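# Lift clothes rail off wall hooks, lay on counter

## Task

Unhook the clothes rail from both wall hooks and set it down lying flat on the counter, angled no more than 30° away from parallel with the wall, with its centre located between the two hooks and 18 to 28 cm out from the wall. Release it and pull the gripper away; the rail must not still be in the gripper, and it must stay in place without the robot supporting it.

## Robot and tools

ROBOT. One 7-joint arm with a two-finger parallel gripper. From the base outward the joints are waist, shoulder, upper arm roll, elbow, forearm roll, wrist pitch, wrist roll. Torque load limits (N m): waist 45, shoulder 45, upper arm roll 27, elbow 27, forearm roll 27, wrist pitch 18, wrist roll 18, and a carried object's weight adds to them. If contact torque reaches a limit, the arm backs that joint off slightly, freezes for 10 s and drops the remainder of the call (TORQUE FAULT). Holding loads warms the motors: a MOTOR HOT line appears from 65 °C, and at 80 °C the brakes engage until cooled (OVER-TEMPERATURE FAULT). Every stop is bad.

FRAMES. The scene frame has its origin on the table surface under the arm base, +z up, +y to the left when facing along +x. State lines give end_effector_position (m) and end_effector_quat_wxyz in this frame, plus linear (m/s) and angular (rad/s) velocities. The reported hand position can be slightly wrong, especially when reaching far. The gripper frame: fingers extend along its +z, and they open and close along its y. The reported point sits between the closed finger pads, roughly 2 cm short of the tips; closing pushes the tips about 10 mm further along +z.

execute_actions. Argument actions is a list holding at most one item, or empty. Empty list: no command, just returns state and pictures. A motion item is {"rows": [...], "steps": n} with n from 1 to 15 (default 15, each step 1/30 s, minimum 8 for an action). Each row is one list of 7 numbers, each within -1 to 1: dx, dy, dz, rx, ry, rz, opening. Row i is applied on step i; the final row repeats if rows run out. dx..rz are an offset, not a pose: a target relative to the gripper pose in the most recent result that showed it (or, before any such result in this scene or for later calls inside the same reply, relative to where the gripper is when the action begins), expressed in the gripper's own axes. Every row is measured from that same reference, not from the row before. Scale: 1.0 equals 0.6 m of translation or 180° of rotation; rx, ry, rz form a single rotation vector. Opening is absolute: +1 fully open (0.084 m), -1 closed. So all-zero offsets pull the hand back to the reference pose; they do not hold still. A wait item is {"steps": n}, n up to 300, counted from the previous result so reply time is included. Optional pictures: true adds camera images (they come automatically only with an empty list). A refused call sends nothing.

TIMING. Each action's result is captured 8 steps before it finishes; those 8 steps then run while the next reply is being composed. The simulation keeps running during replies. After the last step the arm only continues to the last clipped pose, so a distant target may need several actions; read the pose and send the remainder. A result with nothing pending includes a "Hand target" line, the pose currently being driven to.

MOTION LIMITS. Each step the commanded pose is clamped to within 70 mm and 16° of the measured pose, then damped inverse kinematics follows it, favouring position over orientation. The elbow cannot fully straighten. Joint targets move at most 3.14 rad/s with 0.16 s ramp-up, all joints arriving together.

move. Arguments: target, one 7-number row with the same layout, scale, gripper-axis offset meaning and reference as an execute_actions row (opening absolute, sent at the start); speed, path top speed in m/s from 0.002 to 0.5, default 0.25, with turning capped at twice that in rad/s. It drives a straight path lasting 0.5 to 10 s (longer paths are cut at 10 s), rotating the short way. It does not slow near obstacles; faster moves and targets set deeper past a contact hit and press harder. The path starts once the arm rests (at most 3 s). Result adds a "move:" line: done (settled near target) or off_target, moving, held, fault, with the remaining distance and limits: paced means the sent pose was clipped, held means a clearance check blocked some steps (afterwards the arm may overshoot speed). Pictures included.

wait. Argument seconds, 0 to 10; lets the scene run with no new command.

zoom_image. Arguments camera (cam_head_left, cam_head_right or cam_wrist) and region [x0, y0, x1, y1] in pixels, origin top-left, max 504 by 504. Images are 896x504 each, returned in the order cam_head_left, cam_head_right, cam_wrist; calibrations (pinhole plus radial distortion, T_world_to_cam) are given and may be off by a few degrees and millimetres.

finished_scene. Argument scene: the current scene's number. Replying without any tool call ends everything.

RESULT LINES. grip_measured is the actual finger opening on the command scale; to hold something, command an opening well below it (further below squeezes harder, about 24 N per pad max, fast closes can spike). "pose unreachable" means the clearance check altered or blocked a command; HELD marks steps where a row was not fully sent. Joint torques are raw drive outputs with offsets and noise.

CAUTIONS. Random brief tugs may act on held parts or loose objects. Never knock anything off the table. Avoid drops, slips, slams, hard collisions and strong pushing. Release the rail fully and retract before finishing.

Each tool is called after "Request:" as name(argument=value, ...) on one line, values as JSON.

## Session

Request:
execute_actions(actions=[])

Scene clock: 0.00 s of 4700.00 s.
end_effector_position=(+0.2186, +0.4085, +0.2787) grip_measured=+1.00 end_effector_quat_wxyz=(+0.681, -0.118, -0.722, -0.039) end_effector_velocity=(+0.000, -0.000, -0.000) end_effector_angular_velocity=(-0.002, +0.001, -0.001)
Joint positions: [ 0.465  1.805  0.044  2.426  0.605  1.772 -1.879  0.084]
Joint velocities: [-0.001 -0.    -0.     0.     0.    -0.     0.002  0.   ]
Joint torques (N m, as the arm reports them, + toward a larger angle): no reading
Motor temperatures (°C, as the motors report them): [32 33 38 35 34 36 39]
Hand target: +0.219, +0.409, +0.279; +0.681, -0.118, -0.722, -0.039

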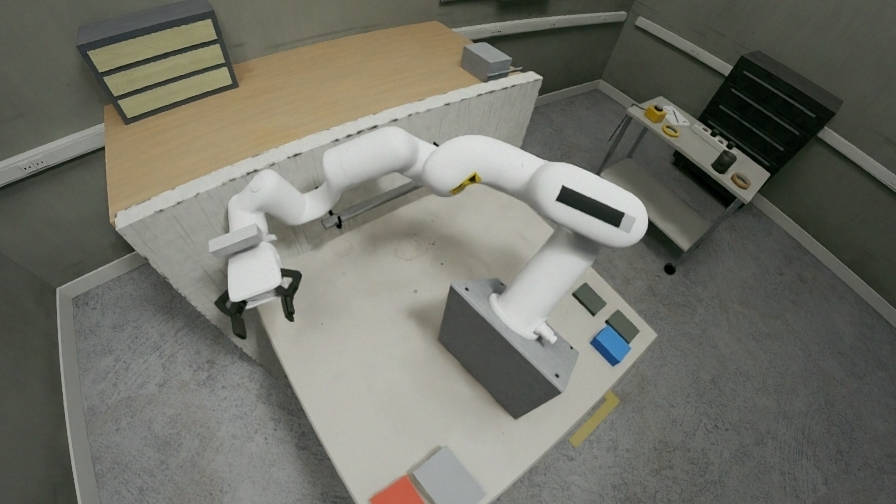

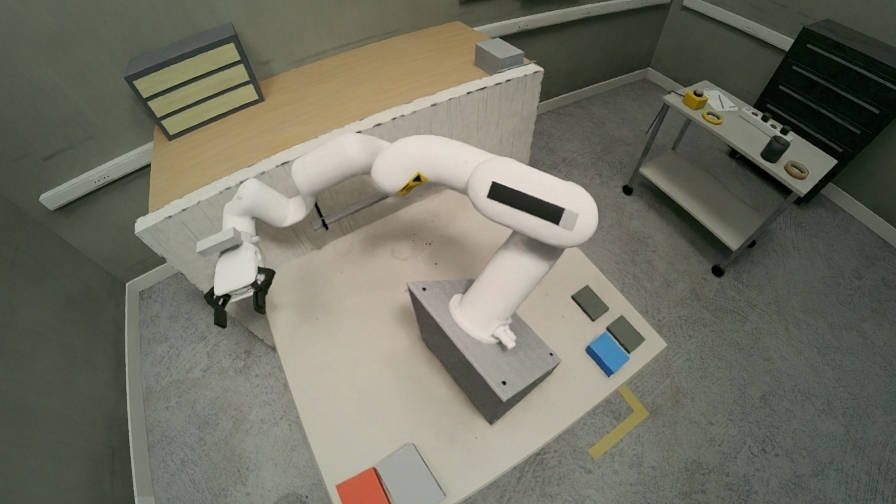

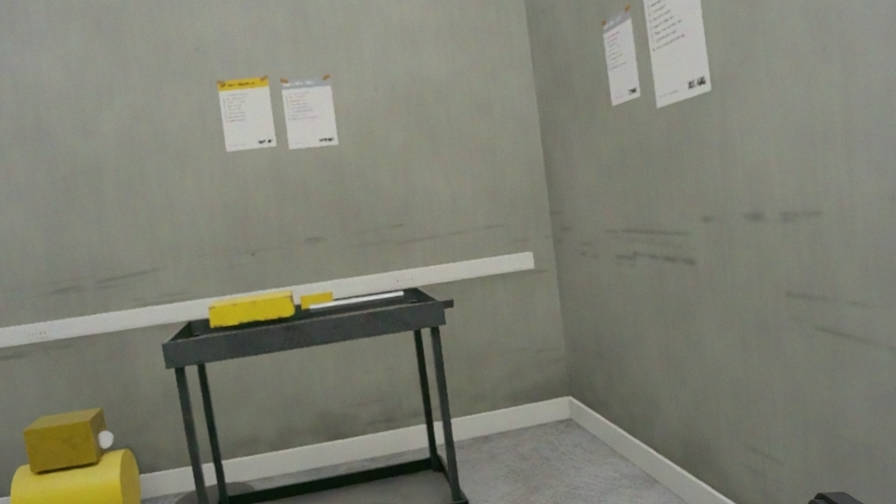

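Request:
move(target=[0.05,-0.2,-0.05,0,-0.5,0,1], speed=0.3)

Request:
zoom_image(camera="cam_head_left", region=[240,90,560,300])

Scene clock: 4.23 s of 4700.00 s.
end_effector_position=(+0.2194, +0.2893, +0.3224) grip_measured=+1.00 end_effector_quat_wxyz=(+0.029, +0.108, +0.992, -0.057) end_effector_velocity=(-0.004, +0.002, +0.001) end_effector_angular_velocity=(+0.002, -0.004, +0.008)
Joint positions: [ 1.407  1.008 -0.349  1.334 -0.132  1.176 -1.642  0.084]
Joint velocities: [ 0.007 -0.001  0.006 -0.001 -0.001 -0.002  0.002 -0.   ]
Joint torques (N m, as the arm reports them, + toward a larger angle): [  9.5  -21.86   0.31  18.73   0.92  -1.34  -0.15]
Motor temperatures (°C, as the motors report them): [32 34 38 36 34 36 39]
Hand target: +0.219, +0.289, +0.323; +0.030, +0.108, +0.992, -0.057
Off the commanded pose: 0.001 m, 0 deg.
Kept back: nothing.
move: done
camera_calibration (this result's frames):
cam_wrist: T_world_to_cam=[[0.237289, 0.963781, -0.121735, -0.254384], [0.970556, -0.229862, 0.0720064, -0.104295], [0.0414162, -0.135237, -0.989947, 0.478877], [0, 0, 0, 1]] pos_world=[0.141753, 0.285959, 0.450605]

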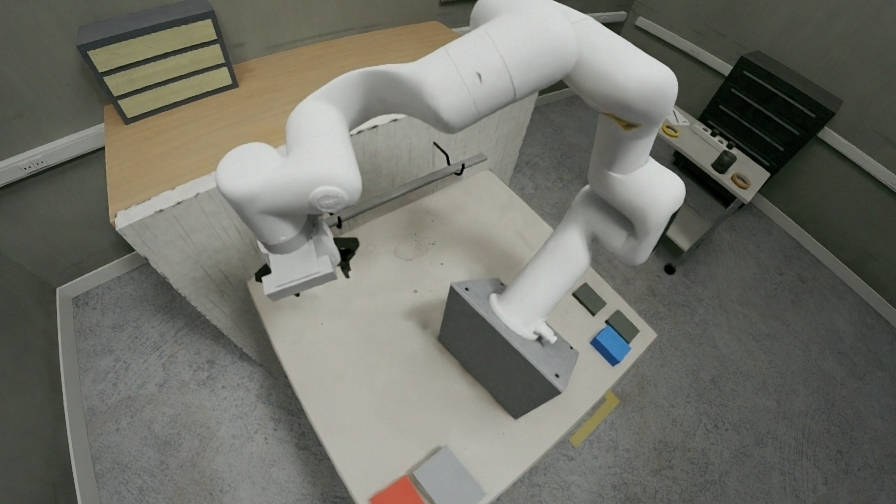

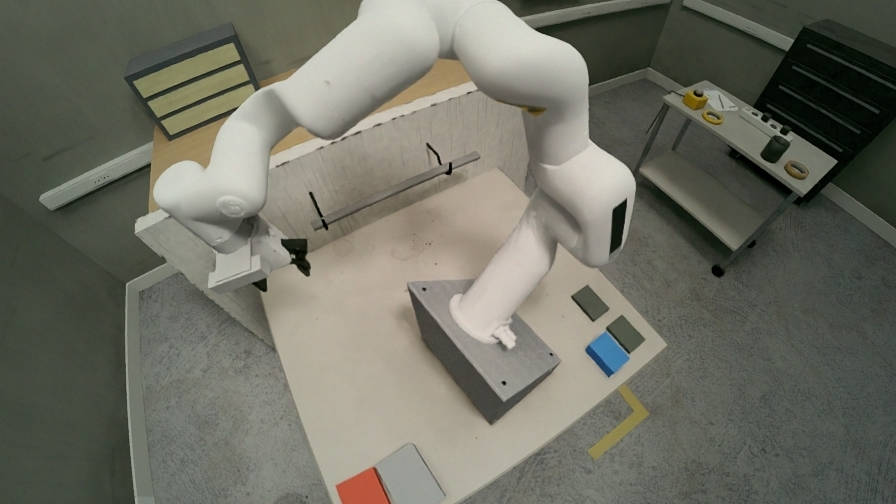

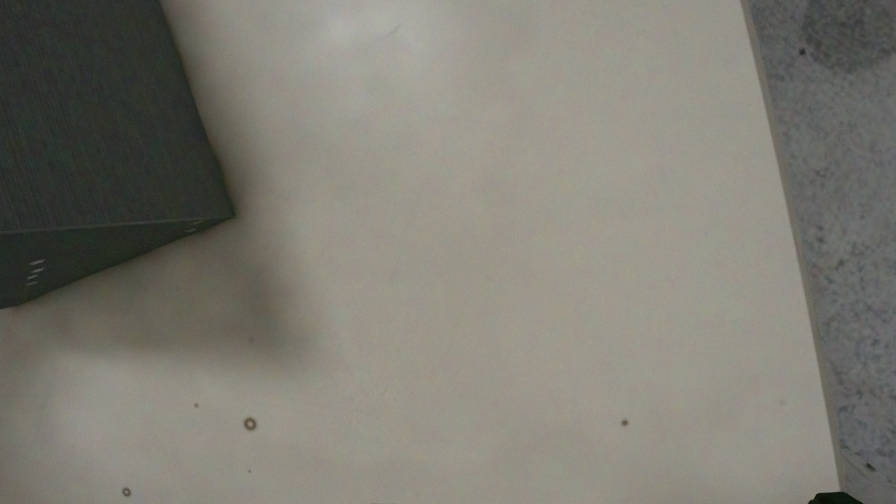

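Region (240, 90, 560, 300) of cam_head_left's 896x504 image, scaled by 1.575, with more detail than that image has; it fills the top 331 rows of this view, and the rest is white.

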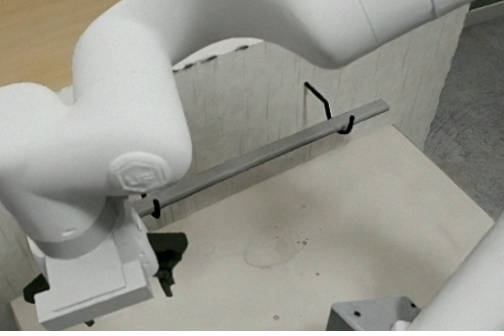

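Request:
move(target=[-0.408,-0.46,0.065,-0.014,0.042,0.43,0.5], speed=0.3)

Scene clock: 7.53 s of 4700.00 s.
end_effector_position=(+0.3989, -0.0347, +0.3322) grip_measured=+0.49 end_effector_quat_wxyz=(+0.002, +0.706, +0.708, +0.002) end_effector_velocity=(+0.001, -0.003, -0.001) end_effector_angular_velocity=(+0.001, -0.000, -0.009)
Joint positions: [ 1.621  0.284 -1.216  0.848 -0.513  1.115 -0.775  0.065]
Joint velocities: [ 0.004 -0.007 -0.011 -0.001 -0.008  0.001  0.006 -0.   ]
Joint torques (N m, as the arm reports them, + toward a larger angle): [14.27  1.38  9.87 16.89  0.99 -1.87 -0.46]
Motor temperatures (°C, as the motors report them): [32 34 38 37 34 36 39]
Hand target: +0.399, -0.035, +0.332; +0.001, +0.707, +0.707, +0.002
Off the commanded pose: 0.002 m, 0 deg.
Kept back: nothing.
move: done
camera_calibration (this result's frames):
cam_wrist: T_world_to_cam=[[0.999794, -0.0169001, -0.011214, -0.358436], [-0.0169108, -0.999857, -0.000858971, 0.037676], [-0.0111978, 0.00104843, -0.999937, 0.466364], [0, 0, 0, 1]] pos_world=[0.364221, 0.031124, 0.462348]

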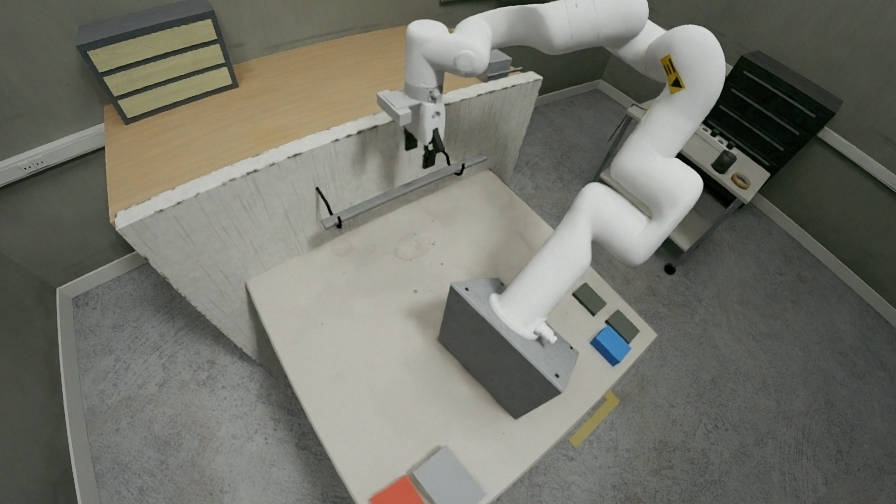

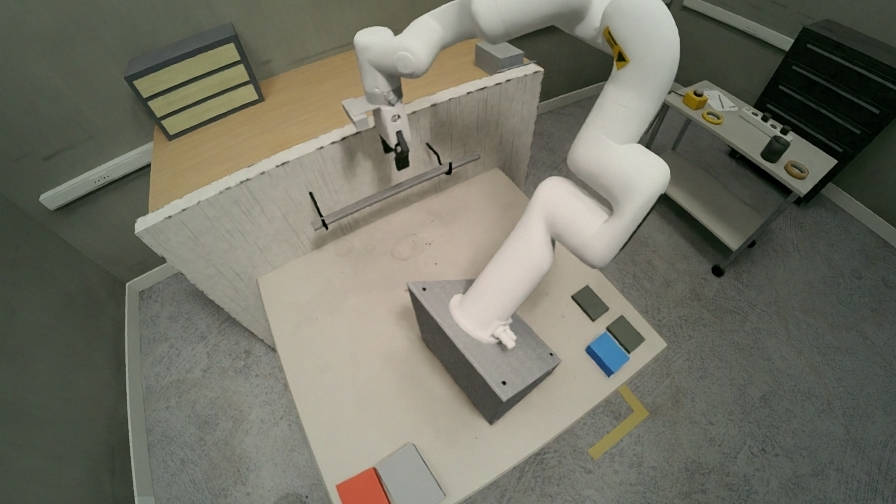

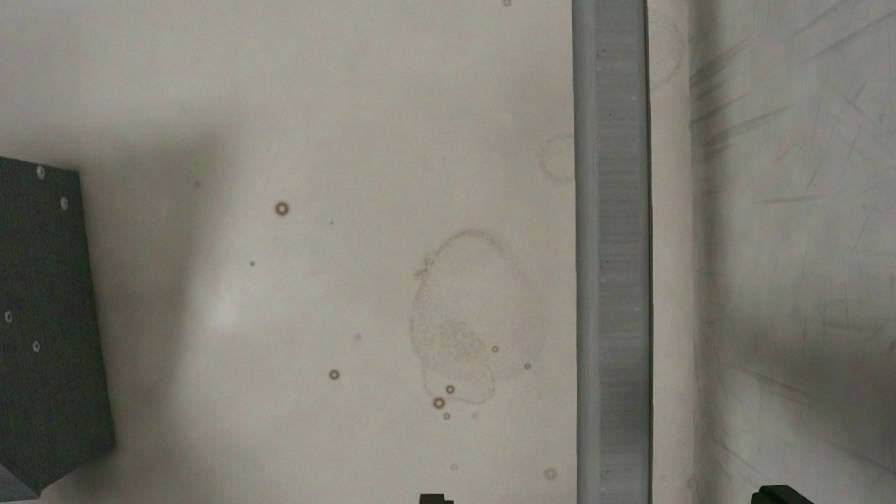

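Request:
move(target=[0,0.048,0.16,0,0,0,0.5])

Scene clock: 8.97 s of 4700.00 s.
end_effector_position=(+0.4281, -0.0347, +0.2366) grip_measured=+0.49 end_effector_quat_wxyz=(+0.001, +0.706, +0.708, +0.002) end_effector_velocity=(-0.001, -0.000, -0.002) end_effector_angular_velocity=(-0.002, +0.003, +0.001)
Joint positions: [ 1.303  0.53  -1.091  0.806 -0.429  0.777 -0.896  0.065]
Joint velocities: [-0.005  0.004  0.003 -0.     0.002 -0.001 -0.002  0.   ]
Joint torques (N m, as the arm reports them, + toward a larger angle): [17.35 -4.44  5.88 15.73  0.5  -2.1  -0.26]
Motor temperatures (°C, as the motors report them): [32 34 38 37 34 36 39]
Hand target: +0.428, -0.035, +0.236; +0.001, +0.706, +0.708, +0.001
Off the commanded pose: 0.000 m, 0 deg.
Kept back: nothing.
move: done
camera_calibration (this result's frames):
cam_wrist: T_world_to_cam=[[0.999798, -0.0169133, -0.0108803, -0.388832], [-0.016932, -0.999855, -0.00162974, 0.0382735], [-0.0108512, 0.00181364, -0.999939, 0.370899], [0, 0, 0, 1]] pos_world=[0.393426, 0.0310188, 0.366708]

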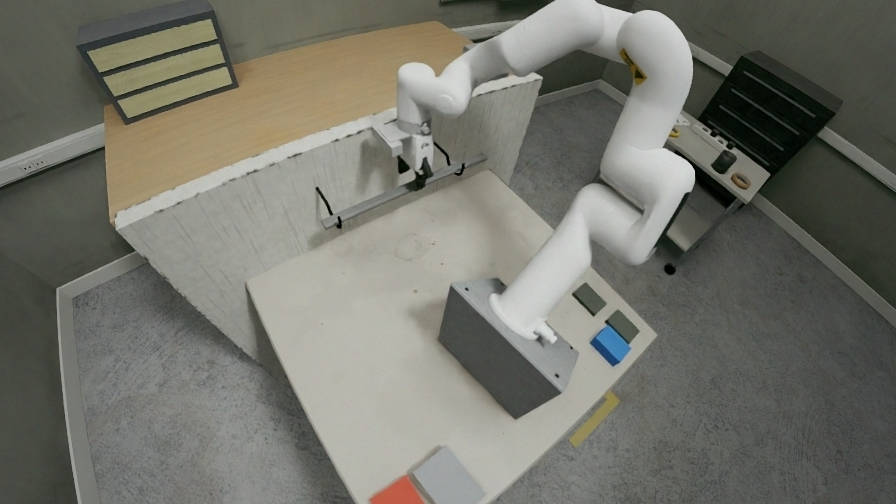

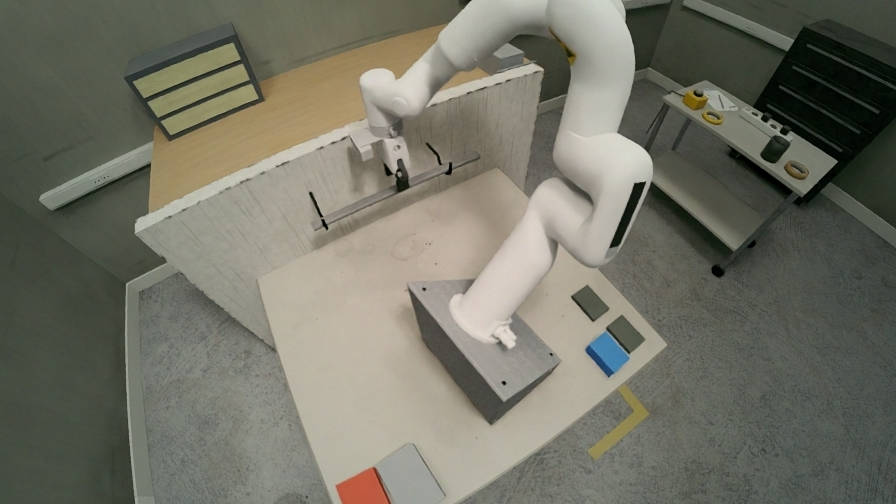

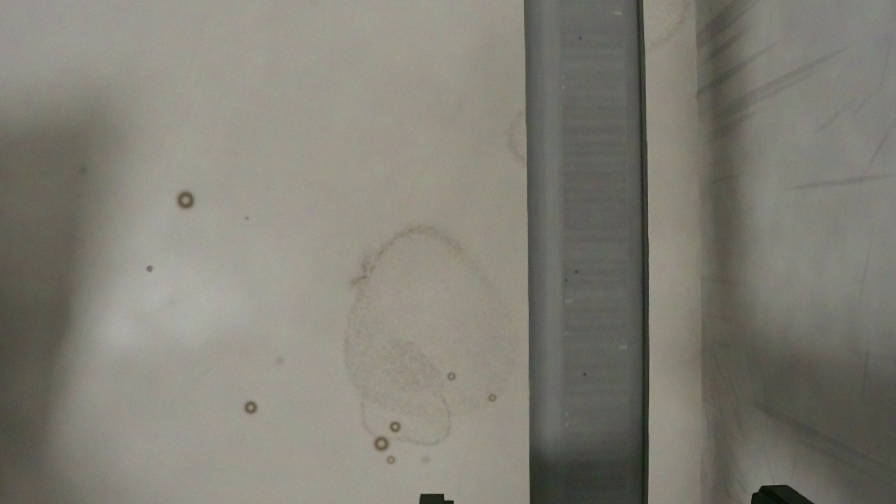

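Request:
move(target=[0,-0.003,0.053,0,0,0,0.5])

Request:
move(target=[0,0,0,0,0,0,-0.8])

Scene clock: 9.97 s of 4700.00 s.
end_effector_position=(+0.4266, -0.0346, +0.2051) grip_measured=+0.49 end_effector_quat_wxyz=(+0.002, +0.706, +0.708, +0.002) end_effector_velocity=(-0.000, -0.000, -0.001) end_effector_angular_velocity=(-0.001, +0.001, +0.001)
Joint positions: [ 1.226  0.588 -1.057  0.778 -0.426  0.675 -0.9    0.065]
Joint velocities: [-0.004  0.003  0.002 -0.     0.    -0.002 -0.001 -0.   ]
Joint torques (N m, as the arm reports them, + toward a larger angle): [17.55 -5.75  5.11 15.23  0.58 -1.81 -0.17]
Motor temperatures (°C, as the motors report them): [32 34 38 37 34 36 39]
Hand target: +0.426, -0.035, +0.205; +0.001, +0.706, +0.708, +0.002
Off the commanded pose: 0.000 m, 0 deg.
Kept back: nothing.
move: done
camera_calibration (this result's frames):
cam_wrist: T_world_to_cam=[[0.999803, -0.0168832, -0.0104246, -0.387755], [-0.0169054, -0.999855, -0.00205461, 0.0383833], [-0.0103884, 0.00223044, -0.999944, 0.339196], [0, 0, 0, 1]] pos_world=[0.391851, 0.0310746, 0.335214]

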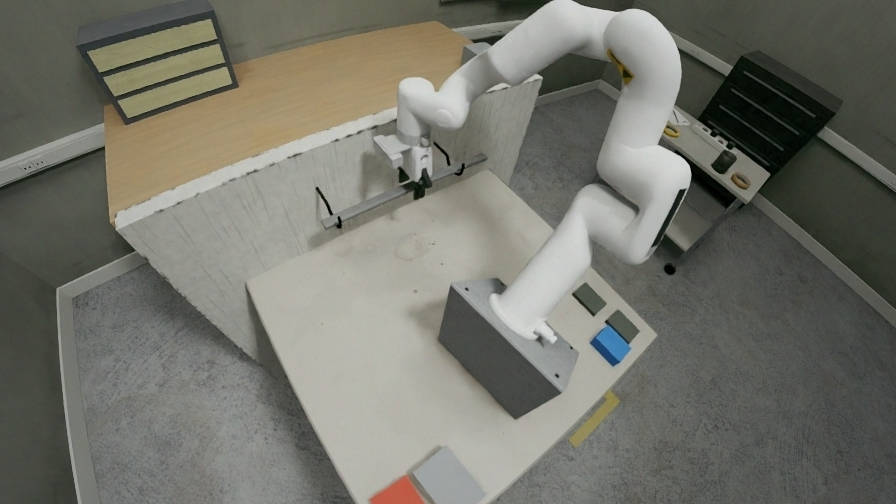

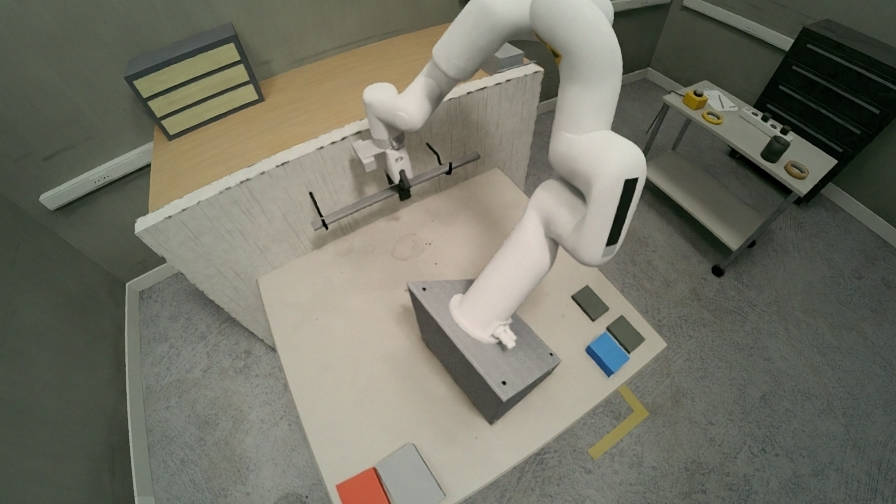

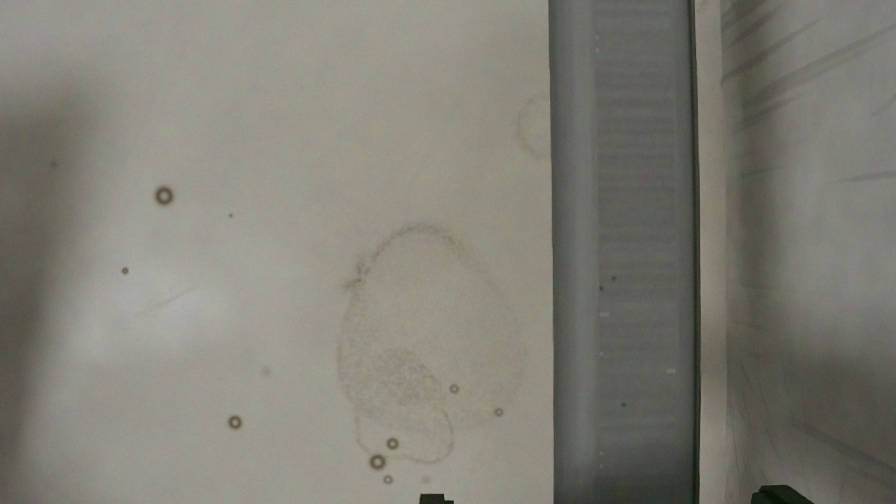

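Scene clock: 10.47 s of 4700.00 s.
end_effector_position=(+0.4271, -0.0345, +0.2054) grip_measured=-0.34 end_effector_quat_wxyz=(+0.002, +0.706, +0.708, +0.003) end_effector_velocity=(-0.000, +0.001, +0.000) end_effector_angular_velocity=(+0.001, -0.001, +0.002)
Joint positions: [ 1.226  0.588 -1.057  0.779 -0.426  0.674 -0.9    0.029]
Joint velocities: [ 0.     0.     0.001 -0.001  0.    -0.002 -0.001  0.   ]
Joint torques (N m, as the arm reports them, + toward a larger angle): [17.88 -5.52  5.88 12.89  1.06 -1.11 -0.26]
Motor temperatures (°C, as the motors report them): [32 34 38 37 34 36 39]
Hand target: +0.427, -0.035, +0.205; +0.002, +0.706, +0.708, +0.002
Off the commanded pose: 0.001 m, 0 deg.
Kept back: nothing.
move: done
camera_calibration (this result's frames):
cam_wrist: T_world_to_cam=[[0.999811, -0.0171294, -0.00921451, -0.388537], [-0.0171545, -0.999849, -0.00265466, 0.0387093], [-0.00916765, 0.00281223, -0.999954, 0.339032], [0, 0, 0, 1]] pos_world=[0.392236, 0.0310947, 0.335539]

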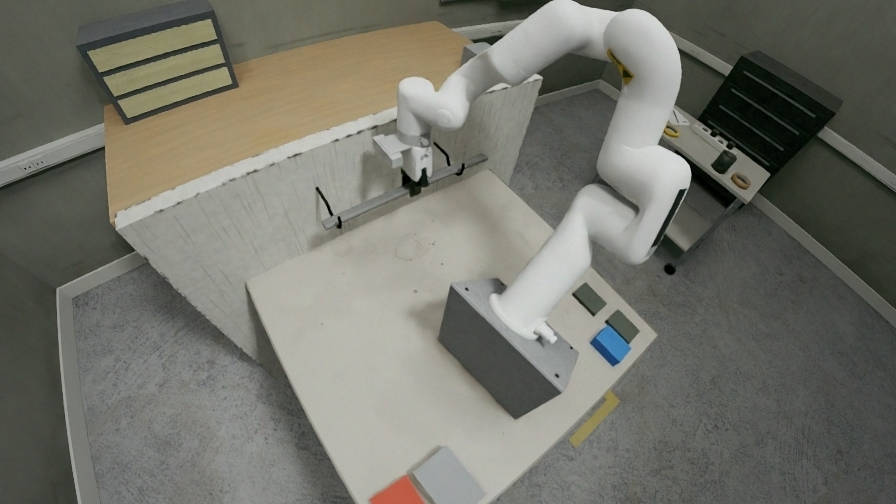

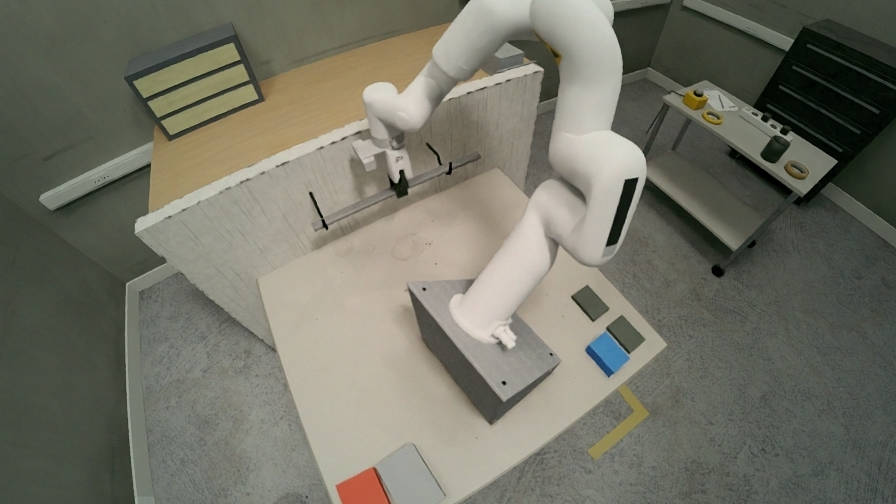

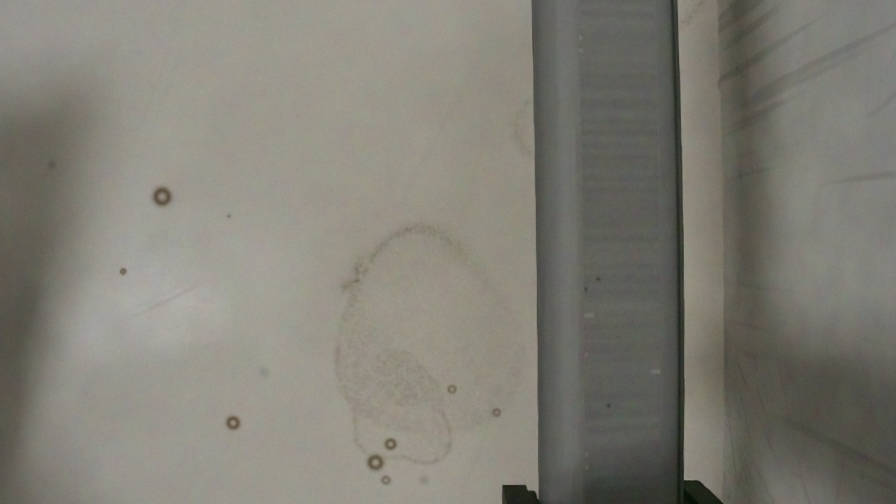

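Request:
move(target=[0,0.004,-0.11,0,0,0,-0.8], speed=0.1)

Request:
zoom_image(camera="cam_head_left", region=[290,110,520,250])

Scene clock: 11.77 s of 4700.00 s.
end_effector_position=(+0.4290, -0.0347, +0.2710) grip_measured=-0.34 end_effector_quat_wxyz=(+0.002, +0.706, +0.708, +0.002) end_effector_velocity=(+0.000, +0.001, +0.002) end_effector_angular_velocity=(+0.001, -0.002, +0.000)
Joint positions: [ 1.385  0.473 -1.124  0.843 -0.433  0.887 -0.888  0.029]
Joint velocities: [ 0.005 -0.002 -0.001  0.003  0.     0.004  0.001  0.   ]
Joint torques (N m, as the arm reports them, + toward a larger angle): [18.34 -3.01  7.68 17.62  0.81 -2.14 -0.32]
Motor temperatures (°C, as the motors report them): [32 34 38 37 34 36 39]
Hand target: +0.429, -0.035, +0.271; +0.002, +0.706, +0.708, +0.003
Off the commanded pose: 0.000 m, 0 deg.
Kept back: nothing.
move: done
camera_calibration (this result's frames):
cam_wrist: T_world_to_cam=[[0.999803, -0.0171989, -0.0098686, -0.389581], [-0.0172194, -0.99985, -0.00200318, 0.0385461], [-0.00983266, 0.00217272, -0.999949, 0.404925], [0, 0, 0, 1]] pos_world=[0.394149, 0.0309601, 0.401137]

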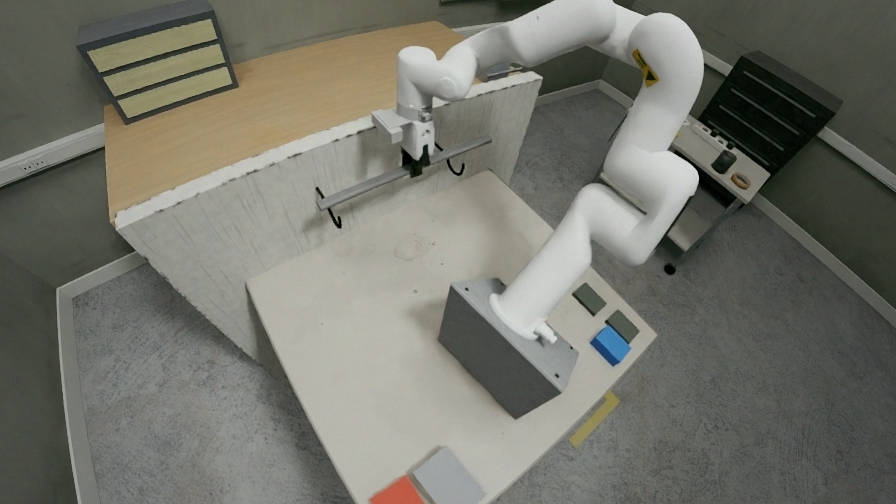

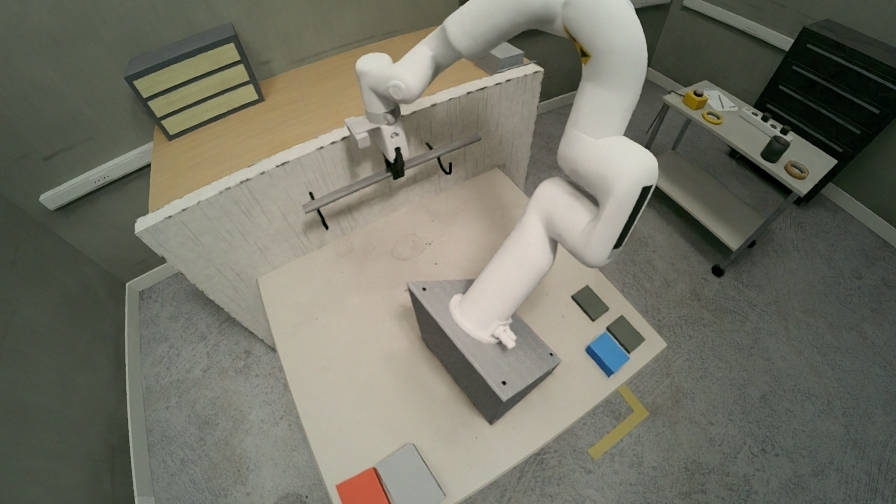

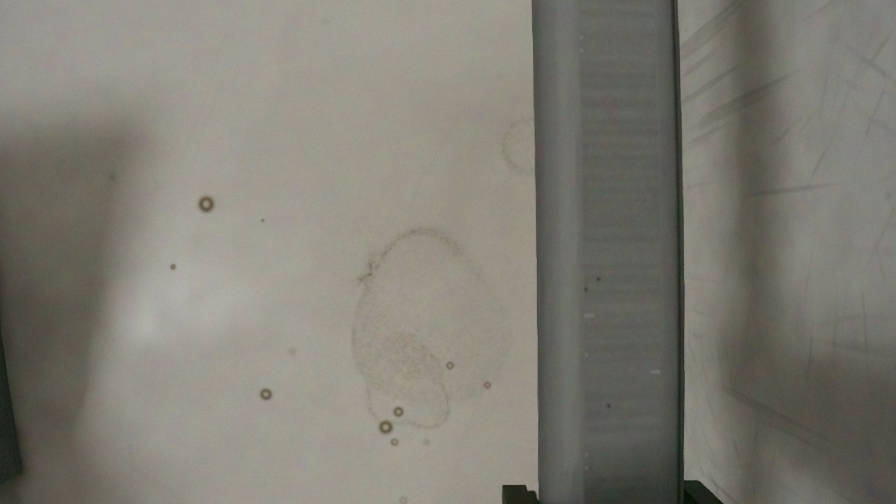

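Region (290, 110, 520, 250) of cam_head_left's 896x504 image, scaled by 2.191, with more detail than that image has; it fills the top 307 rows of this view, and the rest is white.

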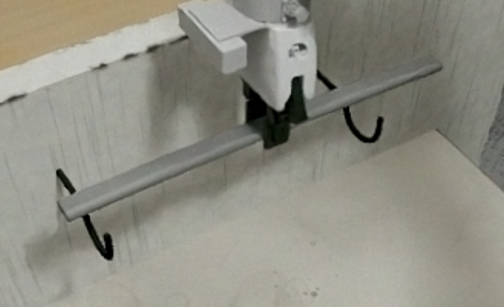

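Request:
move(target=[0.03,-0.16,0,0,0,0,-0.8], speed=0.15)

Request:
move(target=[0,-0.04,0.36,0,0,0,-0.8], speed=0.15)

Scene clock: 13.17 s of 4700.00 s.
end_effector_position=(+0.3333, -0.0168, +0.2706) grip_measured=-0.34 end_effector_quat_wxyz=(+0.002, +0.707, +0.707, +0.002) end_effector_velocity=(-0.002, -0.000, +0.000) end_effector_angular_velocity=(+0.001, -0.004, +0.001)
Joint positions: [ 1.729  0.234 -1.294  0.587 -0.613  0.953 -0.592  0.029]
Joint velocities: [ 0.02  -0.017 -0.017 -0.009 -0.018  0.005  0.015  0.   ]
Joint torques (N m, as the arm reports them, + toward a larger angle): [12.67  2.22  9.79 16.59  1.07 -1.99 -0.25]
Motor temperatures (°C, as the motors report them): [32 34 38 38 34 36 39]
Hand target: +0.333, -0.017, +0.271; +0.002, +0.707, +0.708, +0.002
Off the commanded pose: 0.000 m, 0 deg.
Kept back: nothing.
move: done
camera_calibration (this result's frames):
cam_wrist: T_world_to_cam=[[0.999789, -0.0178882, -0.0101445, -0.293561], [-0.0179071, -0.999838, -0.00177357, 0.0549621], [-0.0101111, 0.00195485, -0.999947, 0.403635], [0, 0, 0, 1]] pos_world=[0.298564, 0.0489128, 0.400733]

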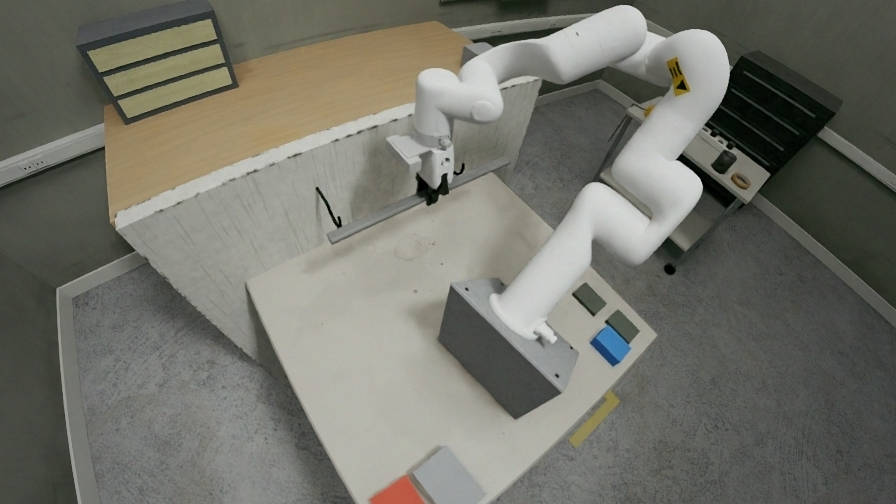

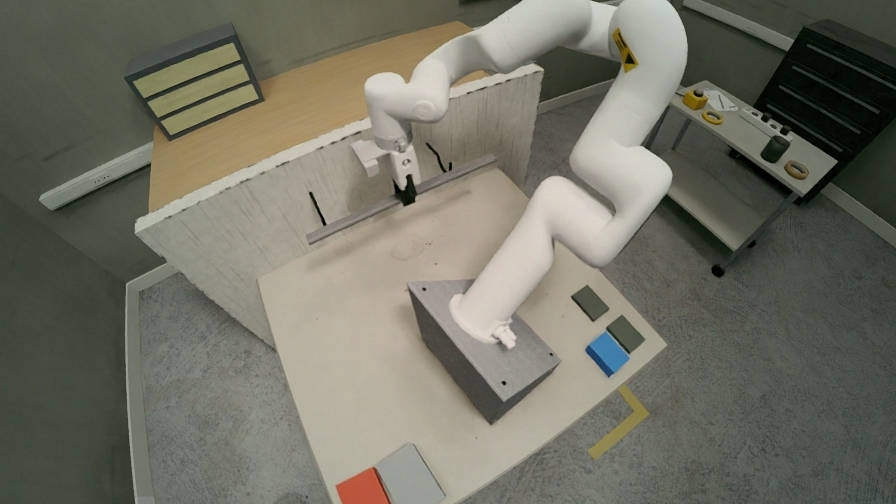

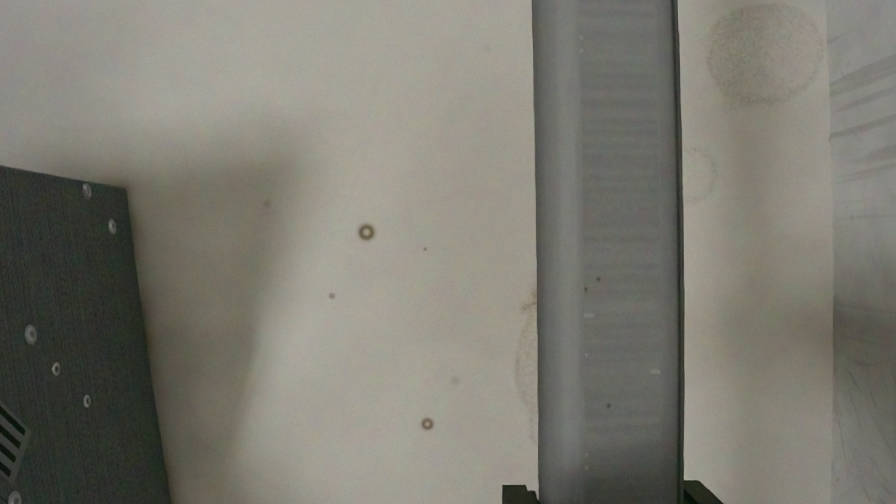

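Scene clock: 15.13 s of 4700.00 s.
end_effector_position=(+0.3103, -0.0166, +0.0546) grip_measured=-0.34 end_effector_quat_wxyz=(+0.001, +0.707, +0.707, +0.002) end_effector_velocity=(-0.002, -0.002, -0.002) end_effector_angular_velocity=(-0.004, +0.003, -0.002)
Joint positions: [ 1.021  0.961 -0.93   0.506 -0.675  0.052 -0.515  0.029]
Joint velocities: [-0.004  0.007  0.    -0.001  0.001 -0.003  0.002 -0.   ]
Joint torques (N m, as the arm reports them, + toward a larger angle): [ 16.86 -12.07   0.38   7.38   0.92  -2.21  -0.44]
Motor temperatures (°C, as the motors report them): [32 34 38 38 34 36 39]
Hand target: +0.310, -0.017, +0.054; +0.001, +0.707, +0.707, +0.002
Off the commanded pose: 0.000 m, 0 deg.
Kept back: nothing.
move: done
camera_calibration (this result's frames):
cam_wrist: T_world_to_cam=[[0.99977, -0.0184906, -0.0108444, -0.272683], [-0.0185252, -0.999824, -0.00309207, 0.054652], [-0.0107853, 0.00329226, -0.999936, 0.187644], [0, 0, 0, 1]] pos_world=[0.275656, 0.0489826, 0.184844]

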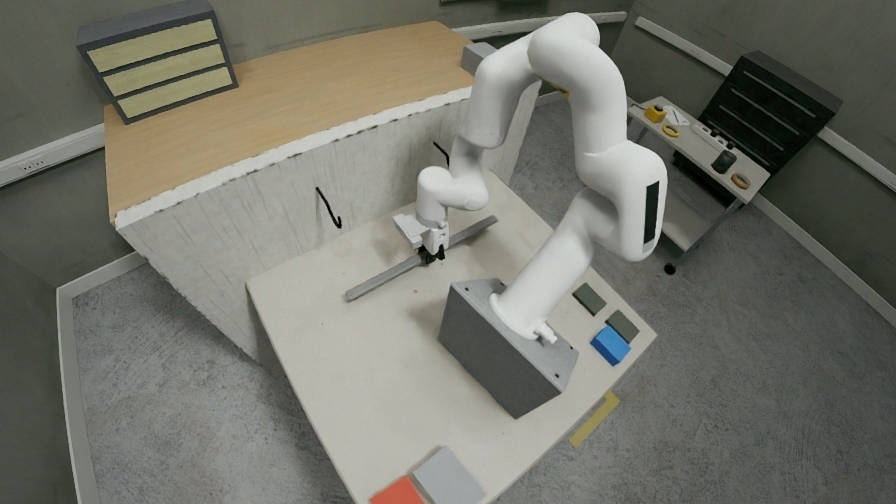

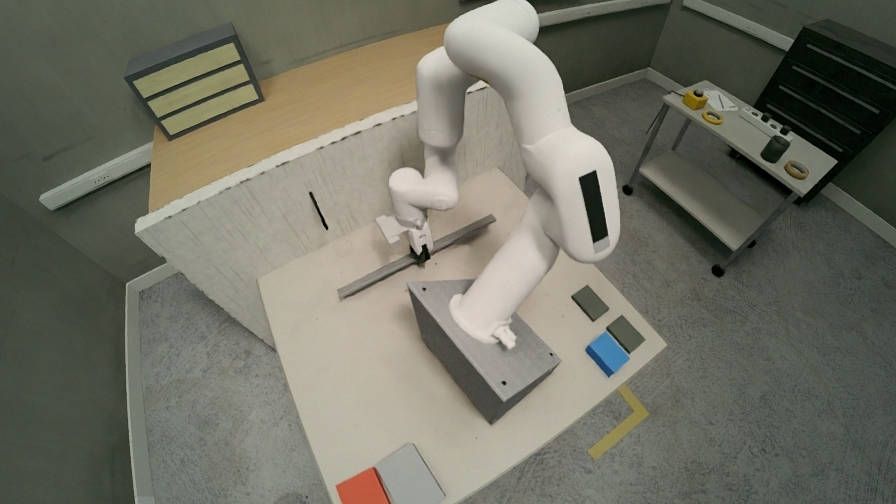

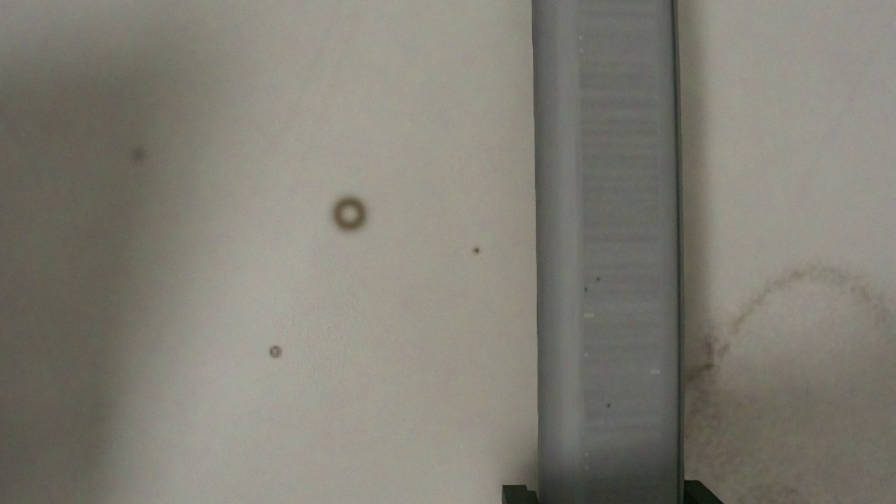

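Request:
move(target=[0,0,0.059,0,0,0,-0.8], speed=0.04)

Scene clock: 16.53 s of 4700.00 s.
end_effector_position=(+0.3103, -0.0166, +0.0203) grip_measured=-0.34 end_effector_quat_wxyz=(+0.001, +0.707, +0.707, +0.003) end_effector_velocity=(+0.000, +0.001, -0.001) end_effector_angular_velocity=(+0.001, -0.001, -0.000)
Joint positions: [ 0.944  1.107 -0.905  0.557 -0.672 -0.065 -0.492  0.029]
Joint velocities: [-0.001  0.005  0.001  0.002  0.    -0.004  0.002  0.   ]
Joint torques (N m, as the arm reports them, + toward a larger angle): [ 8.6  -5.63  1.11  9.78  1.54 -2.98  0.01]
Motor temperatures (°C, as the motors report them): [32 34 38 38 34 36 39]
Hand target: +0.310, -0.017, +0.019; +0.001, +0.707, +0.707, +0.002
Off the commanded pose: 0.001 m, 0 deg.
Kept back: nothing.
move: done
camera_calibration (this result's frames):
cam_wrist: T_world_to_cam=[[0.99977, -0.018752, -0.010384, -0.273084], [-0.018795, -0.999815, -0.00405508, 0.0546883], [-0.010306, 0.00424932, -0.999938, 0.153195], [0, 0, 0, 1]] pos_world=[0.275628, 0.0489063, 0.150572]

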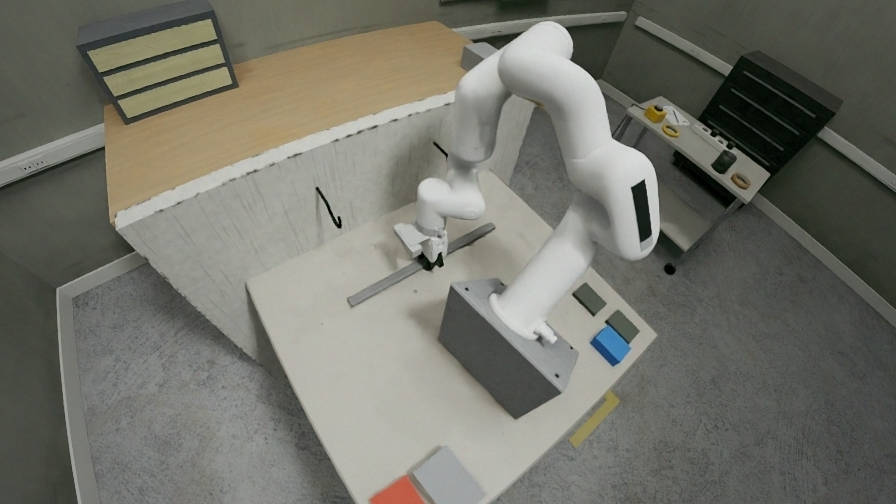

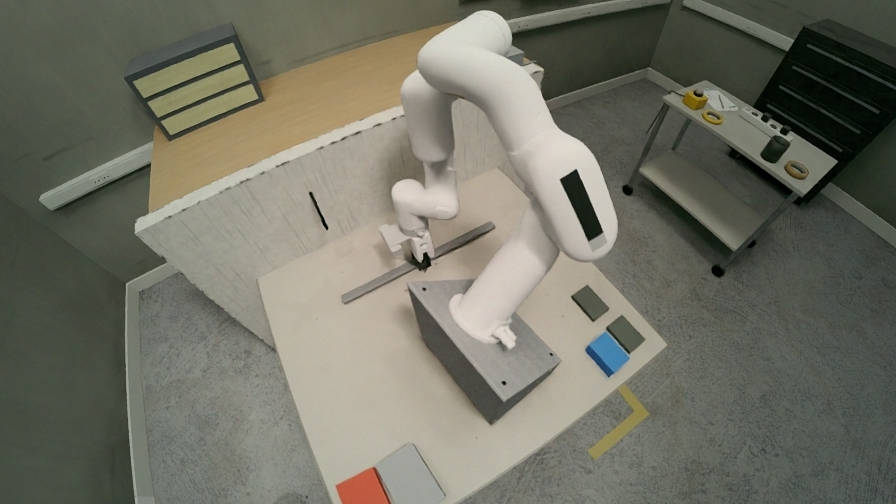

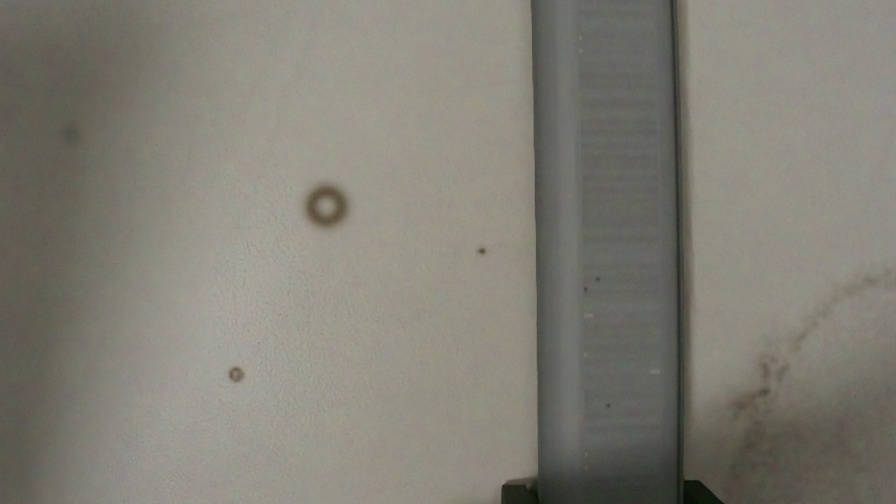

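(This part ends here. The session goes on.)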